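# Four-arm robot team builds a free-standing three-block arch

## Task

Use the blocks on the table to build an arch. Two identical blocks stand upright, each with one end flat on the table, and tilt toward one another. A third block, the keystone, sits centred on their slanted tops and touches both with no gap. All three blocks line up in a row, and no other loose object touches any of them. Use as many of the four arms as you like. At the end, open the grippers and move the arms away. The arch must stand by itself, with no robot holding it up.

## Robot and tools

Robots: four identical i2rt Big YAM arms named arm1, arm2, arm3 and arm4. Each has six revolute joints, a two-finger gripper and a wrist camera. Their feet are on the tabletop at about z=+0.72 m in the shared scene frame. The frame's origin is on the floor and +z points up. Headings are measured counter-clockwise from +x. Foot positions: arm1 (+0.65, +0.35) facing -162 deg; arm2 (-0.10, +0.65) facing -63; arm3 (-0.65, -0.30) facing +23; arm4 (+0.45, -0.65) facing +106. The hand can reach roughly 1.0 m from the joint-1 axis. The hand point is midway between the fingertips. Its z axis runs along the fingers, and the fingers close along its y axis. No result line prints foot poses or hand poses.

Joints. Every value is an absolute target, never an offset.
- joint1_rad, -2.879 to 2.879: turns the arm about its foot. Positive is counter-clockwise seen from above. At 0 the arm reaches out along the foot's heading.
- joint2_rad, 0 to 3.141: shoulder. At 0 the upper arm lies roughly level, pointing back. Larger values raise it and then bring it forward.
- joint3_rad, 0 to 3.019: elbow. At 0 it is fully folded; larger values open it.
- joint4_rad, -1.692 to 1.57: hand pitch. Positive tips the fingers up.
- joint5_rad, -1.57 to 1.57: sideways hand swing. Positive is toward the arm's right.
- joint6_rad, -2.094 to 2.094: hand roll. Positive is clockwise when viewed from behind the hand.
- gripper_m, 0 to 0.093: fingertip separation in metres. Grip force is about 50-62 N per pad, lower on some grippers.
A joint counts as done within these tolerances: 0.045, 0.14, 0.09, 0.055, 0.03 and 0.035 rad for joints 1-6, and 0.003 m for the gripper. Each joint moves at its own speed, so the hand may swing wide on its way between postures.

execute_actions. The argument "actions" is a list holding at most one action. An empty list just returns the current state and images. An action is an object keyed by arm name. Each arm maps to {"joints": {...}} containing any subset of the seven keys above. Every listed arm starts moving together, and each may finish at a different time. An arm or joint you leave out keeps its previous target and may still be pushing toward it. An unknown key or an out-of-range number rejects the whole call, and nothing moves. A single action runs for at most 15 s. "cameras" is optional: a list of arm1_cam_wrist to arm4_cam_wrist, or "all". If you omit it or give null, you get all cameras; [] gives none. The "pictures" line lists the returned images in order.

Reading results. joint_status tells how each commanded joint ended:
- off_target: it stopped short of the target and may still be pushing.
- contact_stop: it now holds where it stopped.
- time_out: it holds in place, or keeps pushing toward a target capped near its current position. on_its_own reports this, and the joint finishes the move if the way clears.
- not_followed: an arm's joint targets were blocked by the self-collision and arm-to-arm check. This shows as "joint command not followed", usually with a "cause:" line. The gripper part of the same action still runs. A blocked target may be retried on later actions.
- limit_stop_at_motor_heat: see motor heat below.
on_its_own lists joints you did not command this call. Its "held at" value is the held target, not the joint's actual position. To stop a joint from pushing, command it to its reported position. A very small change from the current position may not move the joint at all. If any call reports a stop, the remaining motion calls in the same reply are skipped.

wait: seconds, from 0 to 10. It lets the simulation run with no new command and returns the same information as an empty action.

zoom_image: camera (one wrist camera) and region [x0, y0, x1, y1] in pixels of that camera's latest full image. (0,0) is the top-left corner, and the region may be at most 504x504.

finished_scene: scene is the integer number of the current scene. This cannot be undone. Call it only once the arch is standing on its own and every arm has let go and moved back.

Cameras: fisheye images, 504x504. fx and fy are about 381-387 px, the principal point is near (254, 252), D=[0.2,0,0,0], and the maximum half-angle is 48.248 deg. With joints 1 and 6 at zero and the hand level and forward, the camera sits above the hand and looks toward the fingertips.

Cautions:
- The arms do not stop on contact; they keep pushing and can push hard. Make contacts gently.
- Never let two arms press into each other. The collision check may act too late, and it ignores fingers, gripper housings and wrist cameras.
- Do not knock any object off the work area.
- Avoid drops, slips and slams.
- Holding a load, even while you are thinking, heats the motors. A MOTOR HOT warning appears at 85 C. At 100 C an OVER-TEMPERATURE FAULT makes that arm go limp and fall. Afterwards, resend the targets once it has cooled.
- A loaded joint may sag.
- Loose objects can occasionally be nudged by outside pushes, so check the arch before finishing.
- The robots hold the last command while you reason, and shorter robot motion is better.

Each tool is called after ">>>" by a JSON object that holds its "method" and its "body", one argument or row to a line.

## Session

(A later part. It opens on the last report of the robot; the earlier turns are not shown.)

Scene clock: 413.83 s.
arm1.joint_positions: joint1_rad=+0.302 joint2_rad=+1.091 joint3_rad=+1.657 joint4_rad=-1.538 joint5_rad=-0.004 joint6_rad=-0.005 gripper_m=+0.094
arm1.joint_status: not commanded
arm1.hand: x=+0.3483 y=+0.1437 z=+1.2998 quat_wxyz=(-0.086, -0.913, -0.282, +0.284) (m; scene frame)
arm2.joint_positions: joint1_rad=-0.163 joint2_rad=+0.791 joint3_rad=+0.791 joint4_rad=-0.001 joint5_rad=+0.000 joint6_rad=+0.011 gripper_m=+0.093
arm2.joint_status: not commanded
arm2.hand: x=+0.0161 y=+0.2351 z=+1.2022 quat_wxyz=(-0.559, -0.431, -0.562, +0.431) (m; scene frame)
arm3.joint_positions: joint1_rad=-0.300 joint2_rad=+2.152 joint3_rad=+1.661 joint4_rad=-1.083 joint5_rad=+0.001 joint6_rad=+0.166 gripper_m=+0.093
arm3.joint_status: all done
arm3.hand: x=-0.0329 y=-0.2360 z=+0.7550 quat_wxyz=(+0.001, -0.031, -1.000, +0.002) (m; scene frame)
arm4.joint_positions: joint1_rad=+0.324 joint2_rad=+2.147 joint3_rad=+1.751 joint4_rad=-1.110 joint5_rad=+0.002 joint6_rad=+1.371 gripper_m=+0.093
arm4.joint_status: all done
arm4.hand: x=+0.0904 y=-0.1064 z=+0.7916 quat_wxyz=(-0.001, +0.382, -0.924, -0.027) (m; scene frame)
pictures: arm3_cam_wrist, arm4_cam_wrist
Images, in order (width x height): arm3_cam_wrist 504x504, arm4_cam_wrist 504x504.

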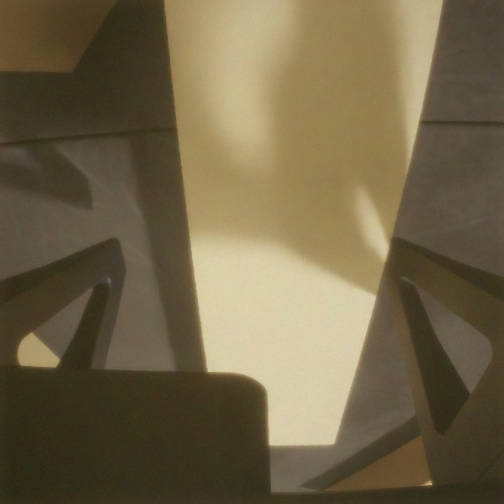

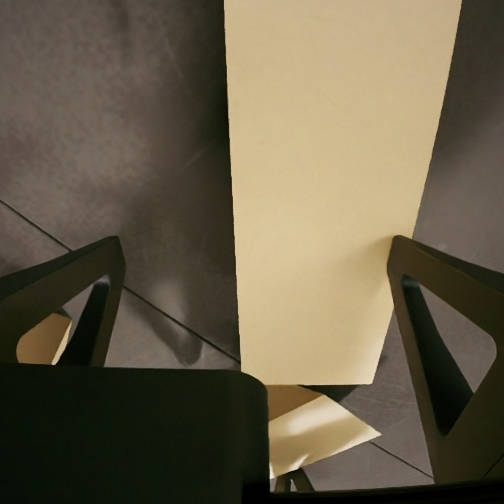

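>>> {"method": "execute_actions", "body": {
  "actions": [
    {"arm3":{"joints":{"gripper_m":0.03}},"arm4":{"joints":{"joint2_rad":2.06,"joint3_rad":1.69,"joint4_rad":-1.2}}}
  ],
  "cameras": []
}}

>>> {"method": "execute_actions", "body": {
  "actions": [
    {"arm3":{"joints":{"joint2_rad":1.95}},"arm4":{"joints":{"joint2_rad":2.17,"joint4_rad":-1.09}}}
  ],
  "cameras": ["arm4_cam_wrist"]
}}

>>> {"method": "execute_actions", "body": {
  "actions": [
    {"arm3":{"joints":{"joint1_rad":0.34}},"arm4":{"joints":{"gripper_m":0.03}}}
  ],
  "cameras": []
}}

>>> {"method": "execute_actions", "body": {
  "actions": [
    {"arm3":{"joints":{"joint2_rad":2.145}},"arm4":{"joints":{"joint2_rad":1.8}}}
  ],
  "cameras": []
}}

>>> {"method": "execute_actions", "body": {
  "actions": [
    {"arm3":{"joints":{"gripper_m":0.093}},"arm4":{"joints":{"joint1_rad":0.993,"joint2_rad":1.0,"joint3_rad":1.0,"joint4_rad":0.04,"joint6_rad":0}}}
  ],
  "cameras": []
}}

>>> {"method": "execute_actions", "body": {
  "actions": [
    {"arm3":{"joints":{"joint2_rad":1.85}}}
  ],
  "cameras": []
}}

>>> {"method": "execute_actions", "body": {
  "actions": [
    {"arm3":{"joints":{"joint1_rad":-0.04,"joint2_rad":1.72,"joint3_rad":1.21,"joint4_rad":-1.06,"joint6_rad":0.07}}}
  ],
  "cameras": ["arm3_cam_wrist"]
}}

Scene clock: 435.83 s.
arm1.joint_positions: joint1_rad=+0.302 joint2_rad=+1.091 joint3_rad=+1.657 joint4_rad=-1.538 joint5_rad=-0.004 joint6_rad=-0.005 gripper_m=+0.094
arm1.joint_status: not commanded
arm1.hand: x=+0.3483 y=+0.1437 z=+1.2998 quat_wxyz=(-0.086, -0.913, -0.282, +0.284) (m; scene frame)
arm2.joint_positions: joint1_rad=-0.163 joint2_rad=+0.791 joint3_rad=+0.791 joint4_rad=-0.001 joint5_rad=+0.000 joint6_rad=+0.011 gripper_m=+0.093
arm2.joint_status: not commanded
arm2.hand: x=+0.0161 y=+0.2351 z=+1.2022 quat_wxyz=(-0.559, -0.431, -0.562, +0.431) (m; scene frame)
arm3.joint_positions: joint1_rad=-0.299 joint2_rad=+2.152 joint3_rad=+1.661 joint4_rad=-1.082 joint5_rad=+0.001 joint6_rad=+0.167 gripper_m=+0.059
arm3.joint_status: gripper_m off_target (ended at +0.059, target +0.030)
arm3.hand: x=-0.0327 y=-0.2358 z=+0.7550 quat_wxyz=(+0.001, -0.031, -1.000, +0.002) (m; scene frame)
arm4.joint_positions: joint1_rad=+0.324 joint2_rad=+2.045 joint3_rad=+1.684 joint4_rad=-1.189 joint5_rad=+0.002 joint6_rad=+1.370 gripper_m=+0.093
arm4.joint_status: all done
arm4.hand: x=+0.1096 y=-0.1362 z=+0.8294 quat_wxyz=(-0.005, +0.382, -0.924, -0.005) (m; scene frame)
pictures: none
No camera images: the call's "cameras" was empty. Leave "cameras" out to get every camera's image.

Scene clock: 437.03 s.
arm1.joint_positions: joint1_rad=+0.302 joint2_rad=+1.091 joint3_rad=+1.657 joint4_rad=-1.538 joint5_rad=-0.004 joint6_rad=-0.005 gripper_m=+0.094
arm1.joint_status: not commanded
arm1.hand: x=+0.3483 y=+0.1437 z=+1.2998 quat_wxyz=(-0.086, -0.913, -0.282, +0.284) (m; scene frame)
arm2.joint_positions: joint1_rad=-0.163 joint2_rad=+0.791 joint3_rad=+0.791 joint4_rad=-0.001 joint5_rad=+0.000 joint6_rad=+0.011 gripper_m=+0.093
arm2.joint_status: not commanded
arm2.hand: x=+0.0161 y=+0.2351 z=+1.2022 quat_wxyz=(-0.559, -0.431, -0.562, +0.431) (m; scene frame)
arm3.joint_positions: joint1_rad=-0.299 joint2_rad=+1.934 joint3_rad=+1.663 joint4_rad=-1.082 joint5_rad=+0.001 joint6_rad=+0.167 gripper_m=+0.059
arm3.joint_status: all done
arm3.hand: x=-0.0144 y=-0.2335 z=+0.8893 quat_wxyz=(-0.108, -0.031, -0.994, -0.013) (m; scene frame)
arm4.joint_positions: joint1_rad=+0.324 joint2_rad=+2.168 joint3_rad=+1.684 joint4_rad=-1.101 joint5_rad=+0.002 joint6_rad=+1.370 gripper_m=+0.093
arm4.joint_status: all done
arm4.hand: x=+0.1063 y=-0.1299 z=+0.7556 quat_wxyz=(-0.008, +0.382, -0.924, +0.012) (m; scene frame)
pictures: arm4_cam_wrist
Images, in order (width x height): arm4_cam_wrist 504x504.

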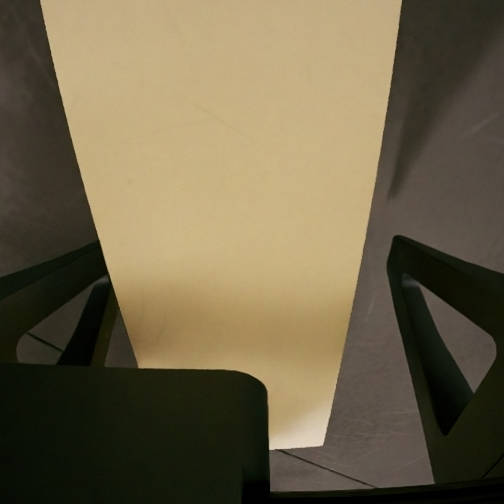

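Scene clock: 438.70 s.
arm1.joint_positions: joint1_rad=+0.302 joint2_rad=+1.091 joint3_rad=+1.657 joint4_rad=-1.538 joint5_rad=-0.004 joint6_rad=-0.005 gripper_m=+0.094
arm1.joint_status: not commanded
arm1.hand: x=+0.3483 y=+0.1437 z=+1.2998 quat_wxyz=(-0.086, -0.913, -0.282, +0.284) (m; scene frame)
arm2.joint_positions: joint1_rad=-0.163 joint2_rad=+0.791 joint3_rad=+0.791 joint4_rad=-0.001 joint5_rad=+0.000 joint6_rad=+0.011 gripper_m=+0.093
arm2.joint_status: not commanded
arm2.hand: x=+0.0161 y=+0.2351 z=+1.2022 quat_wxyz=(-0.559, -0.431, -0.562, +0.431) (m; scene frame)
arm3.joint_positions: joint1_rad=+0.331 joint2_rad=+1.938 joint3_rad=+1.663 joint4_rad=-1.075 joint5_rad=-0.002 joint6_rad=+0.172 gripper_m=+0.059
arm3.joint_status: all done
arm3.hand: x=-0.1751 y=+0.1309 z=+0.8859 quat_wxyz=(-0.098, +0.276, -0.955, -0.047) (m; scene frame)
arm4.joint_positions: joint1_rad=+0.320 joint2_rad=+2.167 joint3_rad=+1.684 joint4_rad=-1.095 joint5_rad=-0.001 joint6_rad=+1.368 gripper_m=+0.060
arm4.joint_status: gripper_m off_target (ended at +0.060, target +0.030)
arm4.hand: x=+0.1068 y=-0.1277 z=+0.7559 quat_wxyz=(-0.006, +0.381, -0.924, +0.009) (m; scene frame)
pictures: none
No camera images: the call's "cameras" was empty. Leave "cameras" out to get every camera's image.

Scene clock: 440.33 s.
arm1.joint_positions: joint1_rad=+0.302 joint2_rad=+1.091 joint3_rad=+1.657 joint4_rad=-1.538 joint5_rad=-0.004 joint6_rad=-0.005 gripper_m=+0.094
arm1.joint_status: not commanded
arm1.hand: x=+0.3483 y=+0.1437 z=+1.2998 quat_wxyz=(-0.086, -0.913, -0.282, +0.284) (m; scene frame)
arm2.joint_positions: joint1_rad=-0.163 joint2_rad=+0.791 joint3_rad=+0.791 joint4_rad=-0.001 joint5_rad=+0.000 joint6_rad=+0.011 gripper_m=+0.093
arm2.joint_status: not commanded
arm2.hand: x=+0.0161 y=+0.2351 z=+1.2022 quat_wxyz=(-0.559, -0.431, -0.562, +0.431) (m; scene frame)
arm3.joint_positions: joint1_rad=+0.331 joint2_rad=+2.152 joint3_rad=+1.666 joint4_rad=-1.076 joint5_rad=-0.002 joint6_rad=+0.172 gripper_m=+0.059
arm3.joint_status: all done
arm3.hand: x=-0.1870 y=+0.1198 z=+0.7557 quat_wxyz=(-0.003, +0.278, -0.961, -0.001) (m; scene frame)
arm4.joint_positions: joint1_rad=+0.320 joint2_rad=+1.820 joint3_rad=+1.667 joint4_rad=-1.095 joint5_rad=-0.001 joint6_rad=+1.368 gripper_m=+0.060
arm4.joint_status: all done
arm4.hand: x=+0.0986 y=-0.1189 z=+0.9630 quat_wxyz=(+0.025, +0.378, -0.913, -0.153) (m; scene frame)
pictures: none
No camera images: the call's "cameras" was empty. Leave "cameras" out to get every camera's image.

Scene clock: 442.40 s.
arm1.joint_positions: joint1_rad=+0.302 joint2_rad=+1.091 joint3_rad=+1.657 joint4_rad=-1.538 joint5_rad=-0.004 joint6_rad=-0.005 gripper_m=+0.094
arm1.joint_status: not commanded
arm1.hand: x=+0.3483 y=+0.1437 z=+1.2998 quat_wxyz=(-0.086, -0.913, -0.282, +0.284) (m; scene frame)
arm2.joint_positions: joint1_rad=-0.163 joint2_rad=+0.791 joint3_rad=+0.791 joint4_rad=-0.001 joint5_rad=+0.000 joint6_rad=+0.011 gripper_m=+0.093
arm2.joint_status: not commanded
arm2.hand: x=+0.0161 y=+0.2351 z=+1.2022 quat_wxyz=(-0.559, -0.431, -0.562, +0.431) (m; scene frame)
arm3.joint_positions: joint1_rad=+0.331 joint2_rad=+2.152 joint3_rad=+1.666 joint4_rad=-1.076 joint5_rad=-0.002 joint6_rad=+0.172 gripper_m=+0.093
arm3.joint_status: all done
arm3.hand: x=-0.1870 y=+0.1198 z=+0.7557 quat_wxyz=(-0.003, +0.278, -0.961, -0.001) (m; scene frame)
arm4.joint_positions: joint1_rad=+0.996 joint2_rad=+1.008 joint3_rad=+0.980 joint4_rad=-0.006 joint5_rad=-0.003 joint6_rad=+0.011 gripper_m=+0.060
arm4.joint_status: all done
arm4.hand: x=-0.0371 y=-0.4939 z=+1.2409 quat_wxyz=(-0.103, +0.715, -0.116, -0.682) (m; scene frame)
pictures: none
No camera images: the call's "cameras" was empty. Leave "cameras" out to get every camera's image.

Scene clock: 443.77 s.
arm1.joint_positions: joint1_rad=+0.302 joint2_rad=+1.091 joint3_rad=+1.657 joint4_rad=-1.538 joint5_rad=-0.004 joint6_rad=-0.005 gripper_m=+0.094
arm1.joint_status: not commanded
arm1.hand: x=+0.3483 y=+0.1437 z=+1.2998 quat_wxyz=(-0.086, -0.913, -0.282, +0.284) (m; scene frame)
arm2.joint_positions: joint1_rad=-0.163 joint2_rad=+0.791 joint3_rad=+0.791 joint4_rad=-0.001 joint5_rad=+0.000 joint6_rad=+0.011 gripper_m=+0.093
arm2.joint_status: not commanded
arm2.hand: x=+0.0161 y=+0.2351 z=+1.2022 quat_wxyz=(-0.559, -0.431, -0.562, +0.431) (m; scene frame)
arm3.joint_positions: joint1_rad=+0.331 joint2_rad=+1.828 joint3_rad=+1.681 joint4_rad=-1.076 joint5_rad=-0.002 joint6_rad=+0.172 gripper_m=+0.093
arm3.joint_status: all done
arm3.hand: x=-0.1730 y=+0.1330 z=+0.9623 quat_wxyz=(-0.155, +0.274, -0.946, -0.075) (m; scene frame)
arm4.joint_positions: joint1_rad=+0.996 joint2_rad=+1.008 joint3_rad=+0.980 joint4_rad=-0.006 joint5_rad=-0.003 joint6_rad=+0.011 gripper_m=+0.060
arm4.joint_status: not commanded
arm4.hand: x=-0.0371 y=-0.4939 z=+1.2409 quat_wxyz=(-0.103, +0.715, -0.116, -0.682) (m; scene frame)
pictures: none
No camera images: the call's "cameras" was empty. Leave "cameras" out to get every camera's image.

Scene clock: 445.10 s.
arm1.joint_positions: joint1_rad=+0.302 joint2_rad=+1.091 joint3_rad=+1.657 joint4_rad=-1.538 joint5_rad=-0.004 joint6_rad=-0.005 gripper_m=+0.094
arm1.joint_status: not commanded
arm1.hand: x=+0.3483 y=+0.1437 z=+1.2998 quat_wxyz=(-0.086, -0.913, -0.282, +0.284) (m; scene frame)
arm2.joint_positions: joint1_rad=-0.163 joint2_rad=+0.791 joint3_rad=+0.791 joint4_rad=-0.001 joint5_rad=+0.000 joint6_rad=+0.011 gripper_m=+0.093
arm2.joint_status: not commanded
arm2.hand: x=+0.0161 y=+0.2351 z=+1.2022 quat_wxyz=(-0.559, -0.431, -0.562, +0.431) (m; scene frame)
arm3.joint_positions: joint1_rad=-0.043 joint2_rad=+1.709 joint3_rad=+1.212 joint4_rad=-1.065 joint5_rad=+0.001 joint6_rad=+0.085 gripper_m=+0.093
arm3.joint_status: all done
arm3.hand: x=-0.2036 y=-0.1315 z=+0.8389 quat_wxyz=(-0.004, +0.137, -0.990, +0.001) (m; scene frame)
arm4.joint_positions: joint1_rad=+0.996 joint2_rad=+1.008 joint3_rad=+0.980 joint4_rad=-0.006 joint5_rad=-0.003 joint6_rad=+0.011 gripper_m=+0.060
arm4.joint_status: not commanded
arm4.hand: x=-0.0371 y=-0.4939 z=+1.2409 quat_wxyz=(-0.103, +0.715, -0.116, -0.682) (m; scene frame)
pictures: arm3_cam_wrist
Images, in order (width x height): arm3_cam_wrist 504x504.

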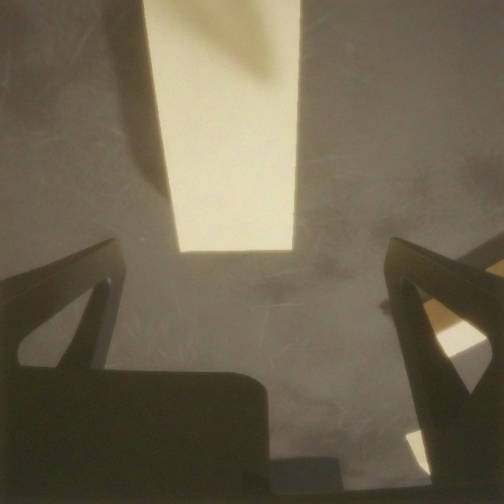

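>>> {"method": "execute_actions", "body": {
  "actions": [
    {"arm3":{"joints":{"joint1_rad":-0.01,"joint2_rad":1.86,"joint3_rad":1.15,"joint4_rad":-0.86,"joint6_rad":0.1}},"arm2":{"joints":{"joint1_rad":-0.592,"joint2_rad":1.90,"joint3_rad":1.52,"joint4_rad":-1.18,"joint6_rad":0.845}},"arm1":{"joints":{"joint1_rad":0.166,"joint2_rad":1.2,"joint3_rad":1.35,"joint4_rad":-0.12}}}
  ],
  "cameras": ["arm3_cam_wrist","arm2_cam_wrist"]
}}

>>> {"method": "execute_actions", "body": {
  "actions": [
    {"arm3":{"joints":{"gripper_m":0.03}}}
  ],
  "cameras": []
}}

>>> {"method": "execute_actions", "body": {
  "actions": [
    {"arm3":{"joints":{"joint2_rad":1.4}}}
  ],
  "cameras": []
}}

Scene clock: 460.53 s.
arm1.joint_positions: joint1_rad=+0.169 joint2_rad=+1.212 joint3_rad=+1.336 joint4_rad=-0.141 joint5_rad=-0.003 joint6_rad=-0.005 gripper_m=+0.094
arm1.joint_status: all done
arm1.hand: x=+0.1363 y=+0.0936 z=+1.3530 quat_wxyz=(-0.158, -0.693, -0.165, +0.684) (m; scene frame)
arm2.joint_positions: joint1_rad=-0.593 joint2_rad=+1.927 joint3_rad=+1.474 joint4_rad=-1.172 joint5_rad=+0.000 joint6_rad=+0.833 gripper_m=+0.093
arm2.joint_status: all done
arm2.hand: x=-0.1927 y=+0.1127 z=+0.8067 quat_wxyz=(+0.026, -0.960, -0.279, -0.006) (m; scene frame)
arm3.joint_positions: joint1_rad=-0.018 joint2_rad=+1.863 joint3_rad=+1.151 joint4_rad=-0.873 joint5_rad=+0.001 joint6_rad=+0.086 gripper_m=+0.093
arm3.joint_status: all done
arm3.hand: x=-0.2053 y=-0.1195 z=+0.7492 quat_wxyz=(+0.007, +0.149, -0.989, +0.004) (m; scene frame)
arm4.joint_positions: joint1_rad=+0.996 joint2_rad=+1.008 joint3_rad=+0.980 joint4_rad=-0.006 joint5_rad=-0.003 joint6_rad=+0.011 gripper_m=+0.060
arm4.joint_status: not commanded
arm4.hand: x=-0.0371 y=-0.4939 z=+1.2409 quat_wxyz=(-0.103, +0.715, -0.116, -0.682) (m; scene frame)
pictures: arm2_cam_wrist, arm3_cam_wrist
Images, in order (width x height): arm2_cam_wrist 504x504, arm3_cam_wrist 504x504.

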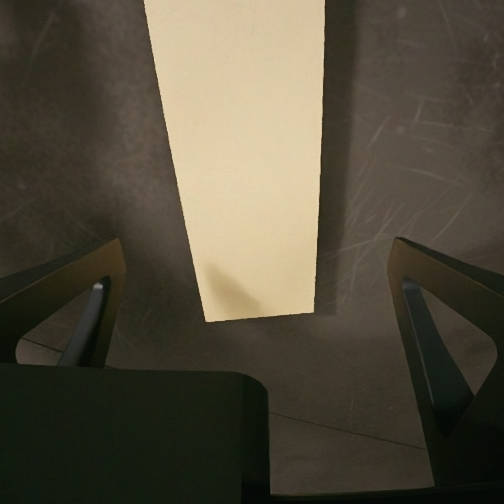

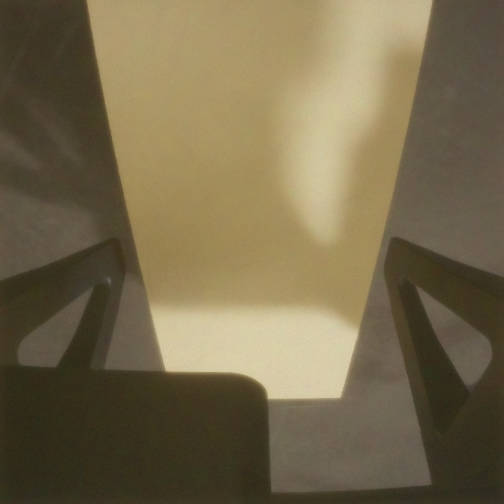

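Scene clock: 461.17 s.
arm1.joint_positions: joint1_rad=+0.169 joint2_rad=+1.212 joint3_rad=+1.336 joint4_rad=-0.141 joint5_rad=-0.003 joint6_rad=-0.005 gripper_m=+0.094
arm1.joint_status: not commanded
arm1.hand: x=+0.1363 y=+0.0936 z=+1.3530 quat_wxyz=(-0.158, -0.693, -0.165, +0.684) (m; scene frame)
arm2.joint_positions: joint1_rad=-0.593 joint2_rad=+1.927 joint3_rad=+1.474 joint4_rad=-1.172 joint5_rad=+0.000 joint6_rad=+0.834 gripper_m=+0.093
arm2.joint_status: not commanded
arm2.hand: x=-0.1927 y=+0.1127 z=+0.8067 quat_wxyz=(+0.026, -0.960, -0.279, -0.006) (m; scene frame)
arm3.joint_positions: joint1_rad=-0.018 joint2_rad=+1.863 joint3_rad=+1.151 joint4_rad=-0.872 joint5_rad=+0.001 joint6_rad=+0.088 gripper_m=+0.059
arm3.joint_status: gripper_m off_target (ended at +0.059, target +0.030)
arm3.hand: x=-0.2050 y=-0.1193 z=+0.7492 quat_wxyz=(+0.006, +0.148, -0.989, +0.003) (m; scene frame)
arm4.joint_positions: joint1_rad=+0.996 joint2_rad=+1.008 joint3_rad=+0.980 joint4_rad=-0.006 joint5_rad=-0.003 joint6_rad=+0.011 gripper_m=+0.060
arm4.joint_status: not commanded
arm4.hand: x=-0.0371 y=-0.4939 z=+1.2409 quat_wxyz=(-0.103, +0.715, -0.116, -0.682) (m; scene frame)
pictures: none
No camera images: the call's "cameras" was empty. Leave "cameras" out to get every camera's image.

Scene clock: 462.53 s.
arm1.joint_positions: joint1_rad=+0.169 joint2_rad=+1.212 joint3_rad=+1.336 joint4_rad=-0.141 joint5_rad=-0.003 joint6_rad=-0.005 gripper_m=+0.094
arm1.joint_status: not commanded
arm1.hand: x=+0.1363 y=+0.0936 z=+1.3530 quat_wxyz=(-0.158, -0.693, -0.165, +0.684) (m; scene frame)
arm2.joint_positions: joint1_rad=-0.593 joint2_rad=+1.927 joint3_rad=+1.474 joint4_rad=-1.172 joint5_rad=+0.000 joint6_rad=+0.834 gripper_m=+0.093
arm2.joint_status: not commanded
arm2.hand: x=-0.1927 y=+0.1127 z=+0.8067 quat_wxyz=(+0.026, -0.960, -0.279, -0.006) (m; scene frame)
arm3.joint_positions: joint1_rad=-0.018 joint2_rad=+1.405 joint3_rad=+1.130 joint4_rad=-0.872 joint5_rad=+0.001 joint6_rad=+0.088 gripper_m=+0.059
arm3.joint_status: all done
arm3.hand: x=-0.1929 y=-0.1138 z=+0.9587 quat_wxyz=(-0.205, +0.145, -0.967, -0.048) (m; scene frame)
arm4.joint_positions: joint1_rad=+0.996 joint2_rad=+1.008 joint3_rad=+0.980 joint4_rad=-0.006 joint5_rad=-0.003 joint6_rad=+0.011 gripper_m=+0.060
arm4.joint_status: not commanded
arm4.hand: x=-0.0371 y=-0.4939 z=+1.2409 quat_wxyz=(-0.103, +0.715, -0.116, -0.682) (m; scene frame)
pictures: none
No camera images: the call's "cameras" was empty. Leave "cameras" out to get every camera's image.

>>> {"method": "execute_actions", "body": {
  "actions": [
    {"arm3":{"joints":{"joint1_rad":0.06,"joint2_rad":1.53,"joint3_rad":1.51,"joint4_rad":0.09,"joint6_rad":-0.01}},"arm2":{"joints":{"joint1_rad":-0.62,"joint2_rad":2.0,"joint4_rad":-1.07,"joint6_rad":0.79}}}
  ],
  "cameras": []
}}

>>> {"method": "execute_actions", "body": {
  "actions": [
    {"arm2":{"joints":{"gripper_m":0.03}},"arm1":{"joints":{"joint2_rad":1.55,"joint3_rad":1.68,"joint4_rad":-0.08}}}
  ],
  "cameras": ["arm1_cam_wrist","arm2_cam_wrist"]
}}

Scene clock: 475.90 s.
arm1.joint_positions: joint1_rad=+0.169 joint2_rad=+1.212 joint3_rad=+1.336 joint4_rad=-0.141 joint5_rad=-0.003 joint6_rad=-0.005 gripper_m=+0.094
arm1.joint_status: not commanded
arm1.hand: x=+0.1363 y=+0.0936 z=+1.3530 quat_wxyz=(-0.158, -0.693, -0.165, +0.684) (m; scene frame)
arm2.joint_positions: joint1_rad=-0.607 joint2_rad=+1.996 joint3_rad=+1.480 joint4_rad=-1.079 joint5_rad=+0.000 joint6_rad=+0.801 gripper_m=+0.093
arm2.joint_status: all done
arm2.hand: x=-0.2042 y=+0.0953 z=+0.7710 quat_wxyz=(+0.012, -0.957, -0.288, +0.001) (m; scene frame)
arm3.joint_positions: joint1_rad=+0.064 joint2_rad=+1.548 joint3_rad=+1.440 joint4_rad=+0.041 joint5_rad=+0.001 joint6_rad=+0.004 gripper_m=+0.059
arm3.joint_status: all done
arm3.hand: x=-0.0213 y=+0.0188 z=+1.2236 quat_wxyz=(-0.664, +0.168, -0.711, -0.158) (m; scene frame)
arm4.joint_positions: joint1_rad=+0.996 joint2_rad=+1.008 joint3_rad=+0.980 joint4_rad=-0.006 joint5_rad=-0.003 joint6_rad=+0.011 gripper_m=+0.060
arm4.joint_status: not commanded
arm4.hand: x=-0.0371 y=-0.4939 z=+1.2409 quat_wxyz=(-0.103, +0.715, -0.116, -0.682) (m; scene frame)
pictures: none
No camera images: the call's "cameras" was empty. Leave "cameras" out to get every camera's image.

Scene clock: 477.17 s.
arm1.joint_positions: joint1_rad=+0.169 joint2_rad=+1.560 joint3_rad=+1.617 joint4_rad=-0.093 joint5_rad=-0.003 joint6_rad=-0.005 gripper_m=+0.094
arm1.joint_status: all done
arm1.hand: x=+0.0150 y=+0.0338 z=+1.3246 quat_wxyz=(-0.156, -0.699, -0.167, +0.678) (m; scene frame)
arm2.joint_positions: joint1_rad=-0.607 joint2_rad=+1.996 joint3_rad=+1.480 joint4_rad=-1.079 joint5_rad=+0.000 joint6_rad=+0.801 gripper_m=+0.030
arm2.joint_status: all done
arm2.hand: x=-0.2042 y=+0.0953 z=+0.7710 quat_wxyz=(+0.012, -0.957, -0.288, +0.001) (m; scene frame)
arm3.joint_positions: joint1_rad=+0.064 joint2_rad=+1.548 joint3_rad=+1.440 joint4_rad=+0.041 joint5_rad=+0.001 joint6_rad=+0.004 gripper_m=+0.059
arm3.joint_status: not commanded
arm3.hand: x=-0.0213 y=+0.0188 z=+1.2236 quat_wxyz=(-0.664, +0.168, -0.711, -0.158) (m; scene frame)
arm4.joint_positions: joint1_rad=+0.996 joint2_rad=+1.008 joint3_rad=+0.980 joint4_rad=-0.006 joint5_rad=-0.003 joint6_rad=+0.011 gripper_m=+0.060
arm4.joint_status: not commanded
arm4.hand: x=-0.0371 y=-0.4939 z=+1.2409 quat_wxyz=(-0.103, +0.715, -0.116, -0.682) (m; scene frame)
pictures: arm1_cam_wrist, arm2_cam_wrist
Images, in order (width x height): arm1_cam_wrist 504x504, arm2_cam_wrist 504x504.

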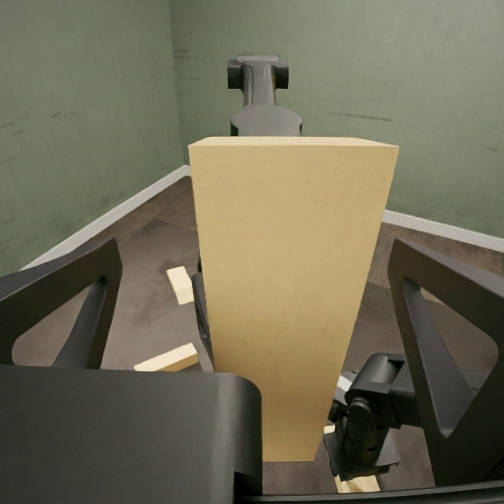

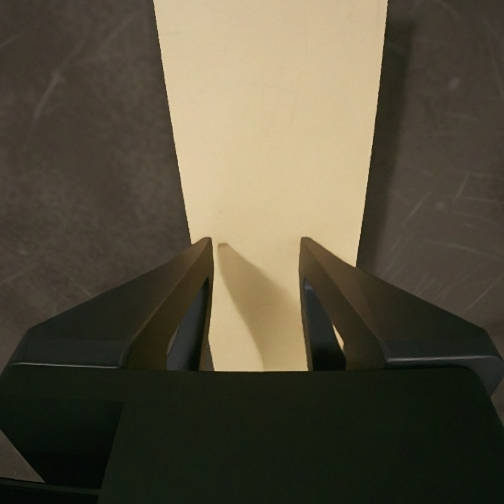

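>>> {"method": "execute_actions", "body": {
  "actions": [
    {"arm2":{"joints":{"gripper_m":0.093}},"arm1":{"joints":{"joint1_rad":0.155,"joint2_rad":1.645,"joint4_rad":0.12}}}
  ],
  "cameras": []
}}

>>> {"method": "execute_actions", "body": {
  "actions": [
    {"arm2":{"joints":{"joint2_rad":2.045,"joint4_rad":-1.05}}}
  ],
  "cameras": ["arm1_cam_wrist"]
}}

>>> {"method": "execute_actions", "body": {
  "actions": [
    {"arm2":{"joints":{"gripper_m":0.03}},"arm1":{"joints":{"gripper_m":0.03}}}
  ],
  "cameras": []
}}

Scene clock: 487.13 s.
arm1.joint_positions: joint1_rad=+0.169 joint2_rad=+1.633 joint3_rad=+1.626 joint4_rad=+0.100 joint5_rad=-0.003 joint6_rad=-0.005 gripper_m=+0.094
arm1.joint_status: all done
arm1.hand: x=-0.0098 y=+0.0219 z=+1.3255 quat_wxyz=(-0.166, -0.654, -0.156, +0.721) (m; scene frame)
arm2.joint_positions: joint1_rad=-0.607 joint2_rad=+1.996 joint3_rad=+1.480 joint4_rad=-1.079 joint5_rad=+0.000 joint6_rad=+0.801 gripper_m=+0.093
arm2.joint_status: all done
arm2.hand: x=-0.2042 y=+0.0953 z=+0.7710 quat_wxyz=(+0.012, -0.957, -0.288, +0.001) (m; scene frame)
arm3.joint_positions: joint1_rad=+0.064 joint2_rad=+1.548 joint3_rad=+1.440 joint4_rad=+0.041 joint5_rad=+0.001 joint6_rad=+0.004 gripper_m=+0.059
arm3.joint_status: not commanded
arm3.hand: x=-0.0213 y=+0.0188 z=+1.2236 quat_wxyz=(-0.664, +0.168, -0.711, -0.158) (m; scene frame)
arm4.joint_positions: joint1_rad=+0.996 joint2_rad=+1.008 joint3_rad=+0.980 joint4_rad=-0.006 joint5_rad=-0.003 joint6_rad=+0.011 gripper_m=+0.060
arm4.joint_status: not commanded
arm4.hand: x=-0.0371 y=-0.4939 z=+1.2409 quat_wxyz=(-0.103, +0.715, -0.116, -0.682) (m; scene frame)
pictures: none
No camera images: the call's "cameras" was empty. Leave "cameras" out to get every camera's image.

Scene clock: 487.90 s.
arm1.joint_positions: joint1_rad=+0.169 joint2_rad=+1.633 joint3_rad=+1.626 joint4_rad=+0.100 joint5_rad=-0.003 joint6_rad=-0.005 gripper_m=+0.094
arm1.joint_status: not commanded
arm1.hand: x=-0.0098 y=+0.0219 z=+1.3255 quat_wxyz=(-0.166, -0.654, -0.156, +0.721) (m; scene frame)
arm2.joint_positions: joint1_rad=-0.607 joint2_rad=+2.034 joint3_rad=+1.480 joint4_rad=-1.059 joint5_rad=+0.000 joint6_rad=+0.801 gripper_m=+0.093
arm2.joint_status: all done
arm2.hand: x=-0.2045 y=+0.0953 z=+0.7503 quat_wxyz=(+0.020, -0.957, -0.288, -0.003) (m; scene frame)
arm3.joint_positions: joint1_rad=+0.064 joint2_rad=+1.548 joint3_rad=+1.440 joint4_rad=+0.041 joint5_rad=+0.001 joint6_rad=+0.004 gripper_m=+0.059
arm3.joint_status: not commanded
arm3.hand: x=-0.0213 y=+0.0188 z=+1.2236 quat_wxyz=(-0.664, +0.168, -0.711, -0.158) (m; scene frame)
arm4.joint_positions: joint1_rad=+0.996 joint2_rad=+1.008 joint3_rad=+0.980 joint4_rad=-0.006 joint5_rad=-0.003 joint6_rad=+0.011 gripper_m=+0.060
arm4.joint_status: not commanded
arm4.hand: x=-0.0371 y=-0.4939 z=+1.2409 quat_wxyz=(-0.103, +0.715, -0.116, -0.682) (m; scene frame)
pictures: arm1_cam_wrist
Images, in order (width x height): arm1_cam_wrist 504x504.

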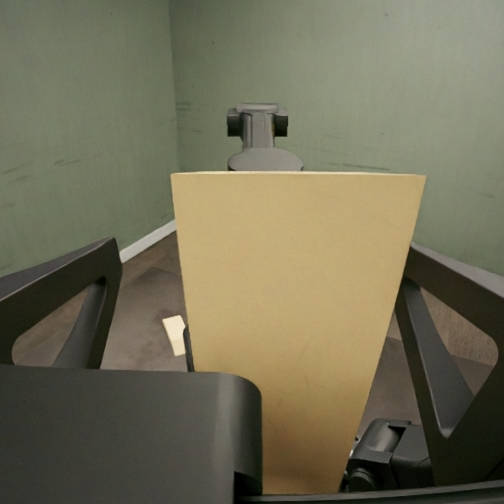

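Scene clock: 488.53 s.
arm1.joint_positions: joint1_rad=+0.161 joint2_rad=+1.633 joint3_rad=+1.626 joint4_rad=+0.101 joint5_rad=+0.000 joint6_rad=-0.001 gripper_m=+0.059
arm1.joint_status: gripper_m off_target (ended at +0.059, target +0.030)
arm1.hand: x=-0.0125 y=+0.0274 z=+1.3257 quat_wxyz=(-0.164, -0.655, -0.152, +0.722) (m; scene frame)
arm2.joint_positions: joint1_rad=-0.608 joint2_rad=+2.034 joint3_rad=+1.480 joint4_rad=-1.057 joint5_rad=+0.000 joint6_rad=+0.799 gripper_m=+0.059
arm2.joint_status: gripper_m off_target (ended at +0.059, target +0.030)
arm2.hand: x=-0.2048 y=+0.0948 z=+0.7501 quat_wxyz=(+0.019, -0.957, -0.289, -0.003) (m; scene frame)
arm3.joint_positions: joint1_rad=+0.059 joint2_rad=+1.548 joint3_rad=+1.440 joint4_rad=+0.041 joint5_rad=+0.003 joint6_rad=+0.004 gripper_m=+0.059
arm3.joint_status: not commanded
arm3.hand: x=-0.0196 y=+0.0154 z=+1.2236 quat_wxyz=(-0.665, +0.166, -0.712, -0.156) (m; scene frame)
arm4.joint_positions: joint1_rad=+0.996 joint2_rad=+1.008 joint3_rad=+0.980 joint4_rad=-0.006 joint5_rad=-0.003 joint6_rad=+0.011 gripper_m=+0.060
arm4.joint_status: not commanded
arm4.hand: x=-0.0371 y=-0.4939 z=+1.2409 quat_wxyz=(-0.103, +0.715, -0.116, -0.682) (m; scene frame)
pictures: none
No camera images: the call's "cameras" was empty. Leave "cameras" out to get every camera's image.

>>> {"method": "execute_actions", "body": {
  "actions": [
    {"arm3":{"joints":{"gripper_m":0.093}}}
  ],
  "cameras": []
}}

>>> {"method": "execute_actions", "body": {
  "actions": [
    {"arm3":{"joints":{"joint2_rad":1.0,"joint3_rad":1.1,"joint4_rad":-0.1}},"arm1":{"joints":{"joint1_rad":0.166,"joint2_rad":1.3,"joint3_rad":1.3}}}
  ],
  "cameras": []
}}

>>> {"method": "execute_actions", "body": {
  "actions": [
    {"arm3":{"joints":{"joint1_rad":-0.715}},"arm2":{"joints":{"joint2_rad":1.5}}}
  ],
  "cameras": []
}}

>>> {"method": "execute_actions", "body": {
  "actions": [
    {"arm3":{"joints":{"joint2_rad":1.355,"joint3_rad":1.45,"joint4_rad":-0.01}}}
  ],
  "cameras": ["arm3_cam_wrist"]
}}

Scene clock: 499.87 s.
arm1.joint_positions: joint1_rad=+0.161 joint2_rad=+1.653 joint3_rad=+1.626 joint4_rad=+0.101 joint5_rad=+0.000 joint6_rad=-0.001 gripper_m=+0.059
arm1.joint_status: not commanded
arm1.hand: x=-0.0195 y=+0.0240 z=+1.3111 quat_wxyz=(-0.162, -0.662, -0.153, +0.715) (m; scene frame)
arm2.joint_positions: joint1_rad=-0.608 joint2_rad=+2.034 joint3_rad=+1.480 joint4_rad=-1.057 joint5_rad=+0.000 joint6_rad=+0.799 gripper_m=+0.059
arm2.joint_status: not commanded
arm2.hand: x=-0.2048 y=+0.0948 z=+0.7501 quat_wxyz=(+0.019, -0.957, -0.289, -0.003) (m; scene frame)
arm3.joint_positions: joint1_rad=+0.059 joint2_rad=+1.540 joint3_rad=+1.447 joint4_rad=+0.070 joint5_rad=+0.003 joint6_rad=+0.004 gripper_m=+0.093
arm3.joint_status: all done
arm3.hand: x=-0.0213 y=+0.0146 z=+1.2402 quat_wxyz=(-0.680, +0.163, -0.697, -0.160) (m; scene frame)
arm4.joint_positions: joint1_rad=+0.996 joint2_rad=+1.008 joint3_rad=+0.980 joint4_rad=-0.006 joint5_rad=-0.003 joint6_rad=+0.011 gripper_m=+0.060
arm4.joint_status: not commanded
arm4.hand: x=-0.0371 y=-0.4939 z=+1.2409 quat_wxyz=(-0.103, +0.715, -0.116, -0.682) (m; scene frame)
pictures: none
No camera images: the call's "cameras" was empty. Leave "cameras" out to get every camera's image.

Scene clock: 501.30 s.
arm1.joint_positions: joint1_rad=+0.161 joint2_rad=+1.306 joint3_rad=+1.282 joint4_rad=+0.101 joint5_rad=+0.000 joint6_rad=-0.001 gripper_m=+0.059
arm1.joint_status: all done
arm1.hand: x=+0.0999 y=+0.0817 z=+1.3245 quat_wxyz=(-0.163, -0.661, -0.153, +0.716) (m; scene frame)
arm2.joint_positions: joint1_rad=-0.608 joint2_rad=+2.034 joint3_rad=+1.480 joint4_rad=-1.057 joint5_rad=+0.000 joint6_rad=+0.799 gripper_m=+0.059
arm2.joint_status: not commanded
arm2.hand: x=-0.2048 y=+0.0948 z=+0.7501 quat_wxyz=(+0.019, -0.957, -0.289, -0.003) (m; scene frame)
arm3.joint_positions: joint1_rad=+0.059 joint2_rad=+0.985 joint3_rad=+1.114 joint4_rad=-0.087 joint5_rad=+0.003 joint6_rad=+0.004 gripper_m=+0.093
arm3.joint_status: all done
arm3.hand: x=-0.2098 y=-0.0791 z=+1.3140 quat_wxyz=(-0.703, +0.157, -0.674, -0.165) (m; scene frame)
arm4.joint_positions: joint1_rad=+0.996 joint2_rad=+1.008 joint3_rad=+0.980 joint4_rad=-0.006 joint5_rad=-0.003 joint6_rad=+0.011 gripper_m=+0.060
arm4.joint_status: not commanded
arm4.hand: x=-0.0371 y=-0.4939 z=+1.2409 quat_wxyz=(-0.103, +0.715, -0.116, -0.682) (m; scene frame)
pictures: none
No camera images: the call's "cameras" was empty. Leave "cameras" out to get every camera's image.

Scene clock: 502.97 s.
arm1.joint_positions: joint1_rad=+0.161 joint2_rad=+1.306 joint3_rad=+1.282 joint4_rad=+0.101 joint5_rad=+0.000 joint6_rad=-0.001 gripper_m=+0.059
arm1.joint_status: not commanded
arm1.hand: x=+0.0999 y=+0.0817 z=+1.3245 quat_wxyz=(-0.163, -0.661, -0.153, +0.716) (m; scene frame)
arm2.joint_positions: joint1_rad=-0.608 joint2_rad=+1.512 joint3_rad=+1.493 joint4_rad=-1.057 joint5_rad=+0.000 joint6_rad=+0.799 gripper_m=+0.059
arm2.joint_status: all done
arm2.hand: x=-0.2009 y=+0.0960 z=+1.0466 quat_wxyz=(-0.216, -0.927, -0.281, +0.119) (m; scene frame)
arm3.joint_positions: joint1_rad=-0.710 joint2_rad=+0.989 joint3_rad=+1.114 joint4_rad=-0.087 joint5_rad=+0.001 joint6_rad=+0.003 gripper_m=+0.093
arm3.joint_status: all done
arm3.hand: x=-0.1803 y=-0.4487 z=+1.3134 quat_wxyz=(-0.713, -0.106, -0.685, +0.110) (m; scene frame)
arm4.joint_positions: joint1_rad=+0.996 joint2_rad=+1.008 joint3_rad=+0.980 joint4_rad=-0.006 joint5_rad=-0.003 joint6_rad=+0.011 gripper_m=+0.060
arm4.joint_status: not commanded
arm4.hand: x=-0.0371 y=-0.4939 z=+1.2409 quat_wxyz=(-0.103, +0.715, -0.116, -0.682) (m; scene frame)
pictures: none
No camera images: the call's "cameras" was empty. Leave "cameras" out to get every camera's image.

Scene clock: 504.23 s.
arm1.joint_positions: joint1_rad=+0.161 joint2_rad=+1.306 joint3_rad=+1.282 joint4_rad=+0.101 joint5_rad=+0.000 joint6_rad=-0.001 gripper_m=+0.059
arm1.joint_status: not commanded
arm1.hand: x=+0.0999 y=+0.0817 z=+1.3245 quat_wxyz=(-0.163, -0.661, -0.153, +0.716) (m; scene frame)
arm2.joint_positions: joint1_rad=-0.608 joint2_rad=+1.512 joint3_rad=+1.493 joint4_rad=-1.057 joint5_rad=+0.000 joint6_rad=+0.799 gripper_m=+0.059
arm2.joint_status: not commanded
arm2.hand: x=-0.2009 y=+0.0960 z=+1.0466 quat_wxyz=(-0.216, -0.927, -0.281, +0.119) (m; scene frame)
arm3.joint_positions: joint1_rad=-0.710 joint2_rad=+1.352 joint3_rad=+1.385 joint4_rad=-0.030 joint5_rad=+0.001 joint6_rad=+0.003 gripper_m=+0.093
arm3.joint_status: all done
arm3.hand: x=-0.0482 y=-0.4906 z=+1.3002 quat_wxyz=(-0.700, -0.108, -0.697, +0.109) (m; scene frame)
arm4.joint_positions: joint1_rad=+0.996 joint2_rad=+1.008 joint3_rad=+0.980 joint4_rad=-0.006 joint5_rad=-0.003 joint6_rad=+0.011 gripper_m=+0.060
arm4.joint_status: not commanded
arm4.hand: x=-0.0371 y=-0.4939 z=+1.2409 quat_wxyz=(-0.103, +0.715, -0.116, -0.682) (m; scene frame)
pictures: arm3_cam_wrist
Images, in order (width x height): arm3_cam_wrist 504x504.

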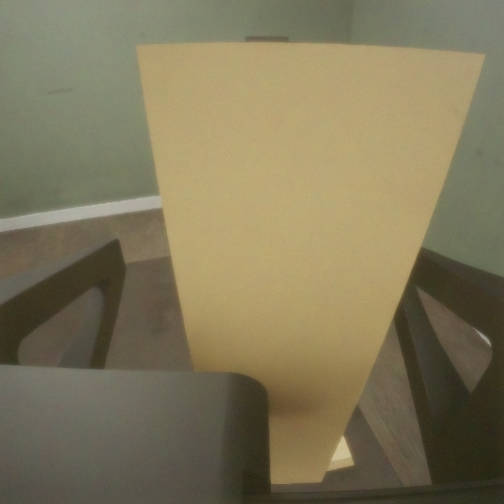

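>>> {"method": "execute_actions", "body": {
  "actions": [
    {"arm3":{"joints":{"gripper_m":0.03}},"arm1":{"joints":{"joint2_rad":1.515,"joint3_rad":0.80,"joint4_rad":0.45}}}
  ],
  "cameras": []
}}

>>> {"method": "execute_actions", "body": {
  "actions": [
    {"arm4":{"joints":{"gripper_m":0.093}}}
  ],
  "cameras": []
}}

>>> {"method": "execute_actions", "body": {
  "actions": [
    {"arm4":{"joints":{"joint2_rad":0.6,"joint3_rad":0.75,"joint4_rad":-0.15}},"arm3":{"joints":{"joint2_rad":1.1,"joint3_rad":1.15}}}
  ],
  "cameras": []
}}

>>> {"method": "execute_actions", "body": {
  "actions": [
    {"arm4":{"joints":{"joint1_rad":0.32,"joint2_rad":1.5,"joint3_rad":0.6,"joint4_rad":1.3}},"arm3":{"joints":{"joint1_rad":0.06,"joint2_rad":1.505,"joint3_rad":0.765,"joint4_rad":0.435}}}
  ],
  "cameras": ["arm4_cam_wrist"]
}}

Scene clock: 522.97 s.
arm1.joint_positions: joint1_rad=+0.161 joint2_rad=+1.549 joint3_rad=+0.756 joint4_rad=+0.410 joint5_rad=+0.000 joint6_rad=-0.001 gripper_m=+0.059
arm1.joint_status: all done
arm1.hand: x=+0.1323 y=+0.0987 z=+0.9476 quat_wxyz=(-0.124, -0.807, -0.186, +0.547) (m; scene frame)
arm2.joint_positions: joint1_rad=-0.608 joint2_rad=+1.512 joint3_rad=+1.493 joint4_rad=-1.057 joint5_rad=+0.000 joint6_rad=+0.799 gripper_m=+0.059
arm2.joint_status: not commanded
arm2.hand: x=-0.2009 y=+0.0960 z=+1.0466 quat_wxyz=(-0.216, -0.927, -0.281, +0.119) (m; scene frame)
arm3.joint_positions: joint1_rad=-0.717 joint2_rad=+1.352 joint3_rad=+1.385 joint4_rad=-0.029 joint5_rad=+0.005 joint6_rad=+0.002 gripper_m=+0.060
arm3.joint_status: gripper_m off_target (ended at +0.060, target +0.030)
arm3.hand: x=-0.0497 y=-0.4950 z=+1.3005 quat_wxyz=(-0.700, -0.111, -0.696, +0.112) (m; scene frame)
arm4.joint_positions: joint1_rad=+0.991 joint2_rad=+1.009 joint3_rad=+0.980 joint4_rad=-0.005 joint5_rad=+0.006 joint6_rad=+0.012 gripper_m=+0.060
arm4.joint_status: not commanded
arm4.hand: x=-0.0360 y=-0.4900 z=+1.2410 quat_wxyz=(-0.108, +0.714, -0.121, -0.681) (m; scene frame)
pictures: none
No camera images: the call's "cameras" was empty. Leave "cameras" out to get every camera's image.

Scene clock: 523.63 s.
arm1.joint_positions: joint1_rad=+0.161 joint2_rad=+1.549 joint3_rad=+0.756 joint4_rad=+0.410 joint5_rad=+0.000 joint6_rad=-0.001 gripper_m=+0.059
arm1.joint_status: not commanded
arm1.hand: x=+0.1323 y=+0.0987 z=+0.9476 quat_wxyz=(-0.124, -0.807, -0.186, +0.547) (m; scene frame)
arm2.joint_positions: joint1_rad=-0.608 joint2_rad=+1.512 joint3_rad=+1.493 joint4_rad=-1.057 joint5_rad=+0.000 joint6_rad=+0.799 gripper_m=+0.059
arm2.joint_status: not commanded
arm2.hand: x=-0.2009 y=+0.0960 z=+1.0466 quat_wxyz=(-0.216, -0.927, -0.281, +0.119) (m; scene frame)
arm3.joint_positions: joint1_rad=-0.717 joint2_rad=+1.360 joint3_rad=+1.385 joint4_rad=-0.029 joint5_rad=+0.003 joint6_rad=+0.002 gripper_m=+0.060
arm3.joint_status: not commanded
arm3.hand: x=-0.0467 y=-0.4958 z=+1.2958 quat_wxyz=(-0.697, -0.111, -0.699, +0.112) (m; scene frame)
arm4.joint_positions: joint1_rad=+0.991 joint2_rad=+1.002 joint3_rad=+0.980 joint4_rad=+0.021 joint5_rad=+0.004 joint6_rad=+0.011 gripper_m=+0.093
arm4.joint_status: all done
arm4.hand: x=-0.0344 y=-0.4909 z=+1.2503 quat_wxyz=(-0.109, +0.703, -0.118, -0.693) (m; scene frame)
pictures: none
No camera images: the call's "cameras" was empty. Leave "cameras" out to get every camera's image.

Scene clock: 524.90 s.
arm1.joint_positions: joint1_rad=+0.161 joint2_rad=+1.549 joint3_rad=+0.756 joint4_rad=+0.410 joint5_rad=+0.000 joint6_rad=-0.001 gripper_m=+0.059
arm1.joint_status: not commanded
arm1.hand: x=+0.1323 y=+0.0987 z=+0.9476 quat_wxyz=(-0.124, -0.807, -0.186, +0.547) (m; scene frame)
arm2.joint_positions: joint1_rad=-0.608 joint2_rad=+1.512 joint3_rad=+1.493 joint4_rad=-1.057 joint5_rad=+0.000 joint6_rad=+0.799 gripper_m=+0.059
arm2.joint_status: not commanded
arm2.hand: x=-0.2009 y=+0.0960 z=+1.0466 quat_wxyz=(-0.216, -0.927, -0.281, +0.119) (m; scene frame)
arm3.joint_positions: joint1_rad=-0.717 joint2_rad=+1.107 joint3_rad=+1.140 joint4_rad=-0.029 joint5_rad=+0.003 joint6_rad=+0.002 gripper_m=+0.060
arm3.joint_status: all done
arm3.hand: x=-0.1377 y=-0.4663 z=+1.2851 quat_wxyz=(-0.700, -0.111, -0.696, +0.112) (m; scene frame)
arm4.joint_positions: joint1_rad=+0.991 joint2_rad=+0.593 joint3_rad=+0.748 joint4_rad=-0.139 joint5_rad=+0.004 joint6_rad=+0.011 gripper_m=+0.093
arm4.joint_status: all done
arm4.hand: x=+0.0929 y=-0.5330 z=+1.2368 quat_wxyz=(-0.110, +0.697, -0.117, -0.699) (m; scene frame)
pictures: none
No camera images: the call's "cameras" was empty. Leave "cameras" out to get every camera's image.

Scene clock: 526.67 s.
arm1.joint_positions: joint1_rad=+0.161 joint2_rad=+1.549 joint3_rad=+0.756 joint4_rad=+0.410 joint5_rad=+0.000 joint6_rad=-0.001 gripper_m=+0.059
arm1.joint_status: not commanded
arm1.hand: x=+0.1323 y=+0.0987 z=+0.9476 quat_wxyz=(-0.124, -0.807, -0.186, +0.547) (m; scene frame)
arm2.joint_positions: joint1_rad=-0.608 joint2_rad=+1.512 joint3_rad=+1.493 joint4_rad=-1.057 joint5_rad=+0.000 joint6_rad=+0.799 gripper_m=+0.059
arm2.joint_status: not commanded
arm2.hand: x=-0.2009 y=+0.0960 z=+1.0466 quat_wxyz=(-0.216, -0.927, -0.281, +0.119) (m; scene frame)
arm3.joint_positions: joint1_rad=+0.066 joint2_rad=+1.531 joint3_rad=+0.723 joint4_rad=+0.396 joint5_rad=-0.003 joint6_rad=+0.001 gripper_m=+0.060
arm3.joint_status: all done
arm3.hand: x=-0.1490 y=-0.0445 z=+0.9078 quat_wxyz=(-0.532, +0.196, -0.814, -0.128) (m; scene frame)
arm4.joint_positions: joint1_rad=+0.321 joint2_rad=+1.491 joint3_rad=+0.600 joint4_rad=+1.282 joint5_rad=+0.000 joint6_rad=+0.010 gripper_m=+0.093
arm4.joint_status: all done
arm4.hand: x=+0.1565 y=-0.2096 z=+1.0847 quat_wxyz=(-0.392, +0.495, -0.265, -0.729) (m; scene frame)
pictures: arm4_cam_wrist
Images, in order (width x height): arm4_cam_wrist 504x504.

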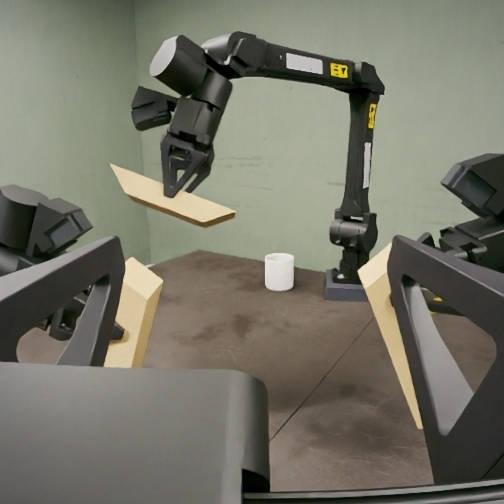

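>>> {"method": "execute_actions", "body": {
  "actions": [
    {"arm4":{"joints":{"joint2_rad":1.4,"joint3_rad":0.25,"joint4_rad":1.4}},"arm3":{"joints":{"joint1_rad":0.055,"joint2_rad":1.645,"joint3_rad":0.785,"joint4_rad":0.57}},"arm1":{"joints":{"joint1_rad":0.175,"joint2_rad":1.69,"joint3_rad":0.825,"joint4_rad":0.63}}}
  ],
  "cameras": ["arm4_cam_wrist"]
}}

Scene clock: 538.60 s.
arm1.joint_positions: joint1_rad=+0.161 joint2_rad=+1.715 joint3_rad=+0.763 joint4_rad=+0.587 joint5_rad=+0.000 joint6_rad=-0.001 gripper_m=+0.059
arm1.joint_status: all done
arm1.hand: x=+0.1167 y=+0.0913 z=+0.8974 quat_wxyz=(-0.125, -0.802, -0.185, +0.554) (m; scene frame)
arm2.joint_positions: joint1_rad=-0.608 joint2_rad=+1.512 joint3_rad=+1.493 joint4_rad=-1.057 joint5_rad=+0.000 joint6_rad=+0.799 gripper_m=+0.059
arm2.joint_status: not commanded
arm2.hand: x=-0.2009 y=+0.0960 z=+1.0466 quat_wxyz=(-0.216, -0.927, -0.281, +0.119) (m; scene frame)
arm3.joint_positions: joint1_rad=+0.066 joint2_rad=+1.661 joint3_rad=+0.723 joint4_rad=+0.527 joint5_rad=-0.003 joint6_rad=-0.001 gripper_m=+0.060
arm3.joint_status: all done
arm3.hand: x=-0.1390 y=-0.0396 z=+0.8663 quat_wxyz=(-0.533, +0.196, -0.813, -0.127) (m; scene frame)
arm4.joint_positions: joint1_rad=+0.321 joint2_rad=+1.389 joint3_rad=+0.248 joint4_rad=+1.387 joint5_rad=+0.000 joint6_rad=+0.010 gripper_m=+0.093
arm4.joint_status: all done
arm4.hand: x=+0.2177 y=-0.3013 z=+1.0039 quat_wxyz=(-0.372, +0.546, -0.293, -0.691) (m; scene frame)
pictures: arm4_cam_wrist
Images, in order (width x height): arm4_cam_wrist 504x504.

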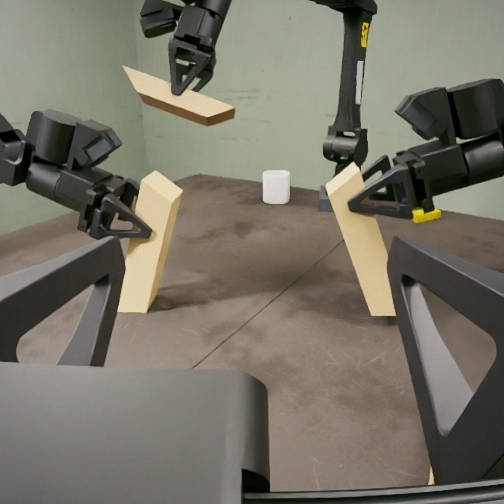

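>>> {"method": "execute_actions", "body": {
  "actions": [
    {"arm3":{"joints":{"joint3_rad":0.815,"joint2_rad":1.69,"joint4_rad":0.60}},"arm1":{"joints":{"joint3_rad":0.855,"joint2_rad":1.74,"joint4_rad":0.66}},"arm2":{"joints":{"joint1_rad":-0.28,"joint2_rad":1.95,"joint3_rad":2.2,"joint4_rad":-1.67,"joint6_rad":1.265}}}
  ],
  "cameras": []
}}

>>> {"method": "execute_actions", "body": {
  "actions": [
    {"arm2":{"joints":{"joint2_rad":2.06}}}
  ],
  "cameras": ["arm4_cam_wrist"]
}}

Scene clock: 550.70 s.
arm1.joint_positions: joint1_rad=+0.161 joint2_rad=+1.740 joint3_rad=+0.788 joint4_rad=+0.617 joint5_rad=+0.000 joint6_rad=-0.001 gripper_m=+0.059
arm1.joint_status: all done
arm1.hand: x=+0.1062 y=+0.0863 z=+0.9014 quat_wxyz=(-0.128, -0.793, -0.183, +0.566) (m; scene frame)
arm2.joint_positions: joint1_rad=-0.273 joint2_rad=+1.976 joint3_rad=+2.148 joint4_rad=-1.663 joint5_rad=-0.003 joint6_rad=+1.254 gripper_m=+0.059
arm2.joint_status: all done
arm2.hand: x=-0.0028 y=+0.0300 z=+1.0272 quat_wxyz=(-0.039, -0.972, -0.231, +0.008) (m; scene frame)
arm3.joint_positions: joint1_rad=+0.066 joint2_rad=+1.690 joint3_rad=+0.747 joint4_rad=+0.555 joint5_rad=-0.003 joint6_rad=-0.001 gripper_m=+0.060
arm3.joint_status: all done
arm3.hand: x=-0.1288 y=-0.0345 z=+0.8674 quat_wxyz=(-0.542, +0.195, -0.807, -0.130) (m; scene frame)
arm4.joint_positions: joint1_rad=+0.321 joint2_rad=+1.389 joint3_rad=+0.248 joint4_rad=+1.387 joint5_rad=+0.000 joint6_rad=+0.010 gripper_m=+0.093
arm4.joint_status: not commanded
arm4.hand: x=+0.2177 y=-0.3013 z=+1.0039 quat_wxyz=(-0.372, +0.546, -0.293, -0.691) (m; scene frame)
pictures: none
No camera images: the call's "cameras" was empty. Leave "cameras" out to get every camera's image.

Scene clock: 552.13 s.
arm1.joint_positions: joint1_rad=+0.161 joint2_rad=+1.740 joint3_rad=+0.788 joint4_rad=+0.617 joint5_rad=+0.000 joint6_rad=-0.001 gripper_m=+0.059
arm1.joint_status: not commanded
arm1.hand: x=+0.1062 y=+0.0863 z=+0.9014 quat_wxyz=(-0.128, -0.793, -0.183, +0.566) (m; scene frame)
arm2.joint_positions: joint1_rad=-0.273 joint2_rad=+2.082 joint3_rad=+2.150 joint4_rad=-1.664 joint5_rad=-0.003 joint6_rad=+1.254 gripper_m=+0.059
arm2.joint_status: all done
arm2.hand: x=-0.0019 y=+0.0184 z=+0.9633 quat_wxyz=(+0.013, -0.973, -0.231, +0.004) (m; scene frame)
arm3.joint_positions: joint1_rad=+0.066 joint2_rad=+1.690 joint3_rad=+0.747 joint4_rad=+0.555 joint5_rad=-0.003 joint6_rad=-0.001 gripper_m=+0.060
arm3.joint_status: not commanded
arm3.hand: x=-0.1288 y=-0.0345 z=+0.8674 quat_wxyz=(-0.542, +0.195, -0.807, -0.130) (m; scene frame)
arm4.joint_positions: joint1_rad=+0.321 joint2_rad=+1.389 joint3_rad=+0.248 joint4_rad=+1.387 joint5_rad=+0.000 joint6_rad=+0.010 gripper_m=+0.093
arm4.joint_status: not commanded
arm4.hand: x=+0.2177 y=-0.3013 z=+1.0039 quat_wxyz=(-0.372, +0.546, -0.293, -0.691) (m; scene frame)
pictures: arm4_cam_wrist
Images, in order (width x height): arm4_cam_wrist 504x504.

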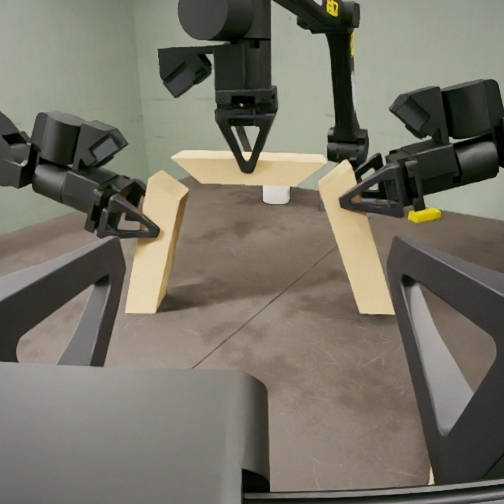

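>>> {"method": "execute_actions", "body": {
  "actions": [
    {"arm3":{"joints":{"joint3_rad":0.865,"joint2_rad":1.735}},"arm1":{"joints":{"joint3_rad":0.905,"joint2_rad":1.795,"joint4_rad":0.67}}}
  ],
  "cameras": []
}}

>>> {"method": "execute_actions", "body": {
  "actions": [
    {"arm2":{"joints":{"joint2_rad":2.11,"joint4_rad":-1.62}},"arm4":{"joints":{"joint2_rad":1.6,"joint3_rad":0.45,"joint4_rad":1.5}}}
  ],
  "cameras": ["arm4_cam_wrist"]
}}

Scene clock: 563.93 s.
arm1.joint_positions: joint1_rad=+0.161 joint2_rad=+1.801 joint3_rad=+0.839 joint4_rad=+0.628 joint5_rad=+0.000 joint6_rad=-0.001 gripper_m=+0.059
arm1.joint_status: all done
arm1.hand: x=+0.0892 y=+0.0780 z=+0.8908 quat_wxyz=(-0.128, -0.793, -0.183, +0.567) (m; scene frame)
arm2.joint_positions: joint1_rad=-0.273 joint2_rad=+2.082 joint3_rad=+2.150 joint4_rad=-1.664 joint5_rad=-0.003 joint6_rad=+1.254 gripper_m=+0.059
arm2.joint_status: not commanded
arm2.hand: x=-0.0019 y=+0.0184 z=+0.9633 quat_wxyz=(+0.013, -0.973, -0.231, +0.004) (m; scene frame)
arm3.joint_positions: joint1_rad=+0.066 joint2_rad=+1.733 joint3_rad=+0.804 joint4_rad=+0.558 joint5_rad=-0.003 joint6_rad=-0.001 gripper_m=+0.060
arm3.joint_status: all done
arm3.hand: x=-0.1099 y=-0.0249 z=+0.8687 quat_wxyz=(-0.549, +0.194, -0.803, -0.131) (m; scene frame)
arm4.joint_positions: joint1_rad=+0.321 joint2_rad=+1.389 joint3_rad=+0.248 joint4_rad=+1.387 joint5_rad=+0.000 joint6_rad=+0.010 gripper_m=+0.093
arm4.joint_status: not commanded
arm4.hand: x=+0.2177 y=-0.3013 z=+1.0039 quat_wxyz=(-0.372, +0.546, -0.293, -0.691) (m; scene frame)
pictures: none
No camera images: the call's "cameras" was empty. Leave "cameras" out to get every camera's image.

Scene clock: 564.90 s.
arm1.joint_positions: joint1_rad=+0.161 joint2_rad=+1.801 joint3_rad=+0.839 joint4_rad=+0.628 joint5_rad=+0.000 joint6_rad=-0.001 gripper_m=+0.059
arm1.joint_status: not commanded
arm1.hand: x=+0.0892 y=+0.0780 z=+0.8908 quat_wxyz=(-0.128, -0.793, -0.183, +0.567) (m; scene frame)
arm2.joint_positions: joint1_rad=-0.273 joint2_rad=+2.110 joint3_rad=+2.150 joint4_rad=-1.628 joint5_rad=-0.003 joint6_rad=+1.254 gripper_m=+0.059
arm2.joint_status: all done
arm2.hand: x=-0.0005 y=+0.0077 z=+0.9457 quat_wxyz=(+0.009, -0.973, -0.231, +0.004) (m; scene frame)
arm3.joint_positions: joint1_rad=+0.066 joint2_rad=+1.733 joint3_rad=+0.804 joint4_rad=+0.558 joint5_rad=-0.003 joint6_rad=-0.001 gripper_m=+0.060
arm3.joint_status: not commanded
arm3.hand: x=-0.1099 y=-0.0249 z=+0.8687 quat_wxyz=(-0.549, +0.194, -0.803, -0.131) (m; scene frame)
arm4.joint_positions: joint1_rad=+0.321 joint2_rad=+1.592 joint3_rad=+0.436 joint4_rad=+1.482 joint5_rad=+0.000 joint6_rad=+0.010 gripper_m=+0.093
arm4.joint_status: all done
arm4.hand: x=+0.1809 y=-0.2455 z=+1.0119 quat_wxyz=(-0.383, +0.518, -0.278, -0.712) (m; scene frame)
pictures: arm4_cam_wrist
Images, in order (width x height): arm4_cam_wrist 504x504.

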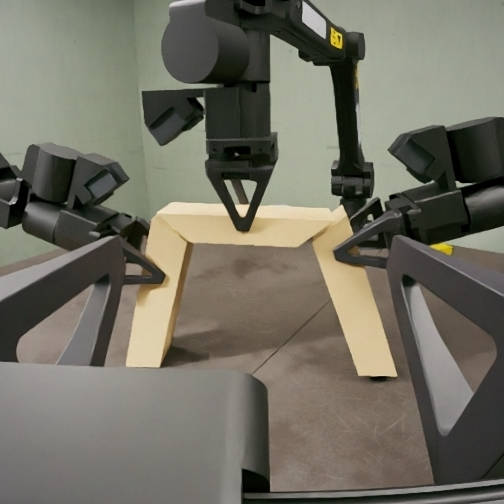

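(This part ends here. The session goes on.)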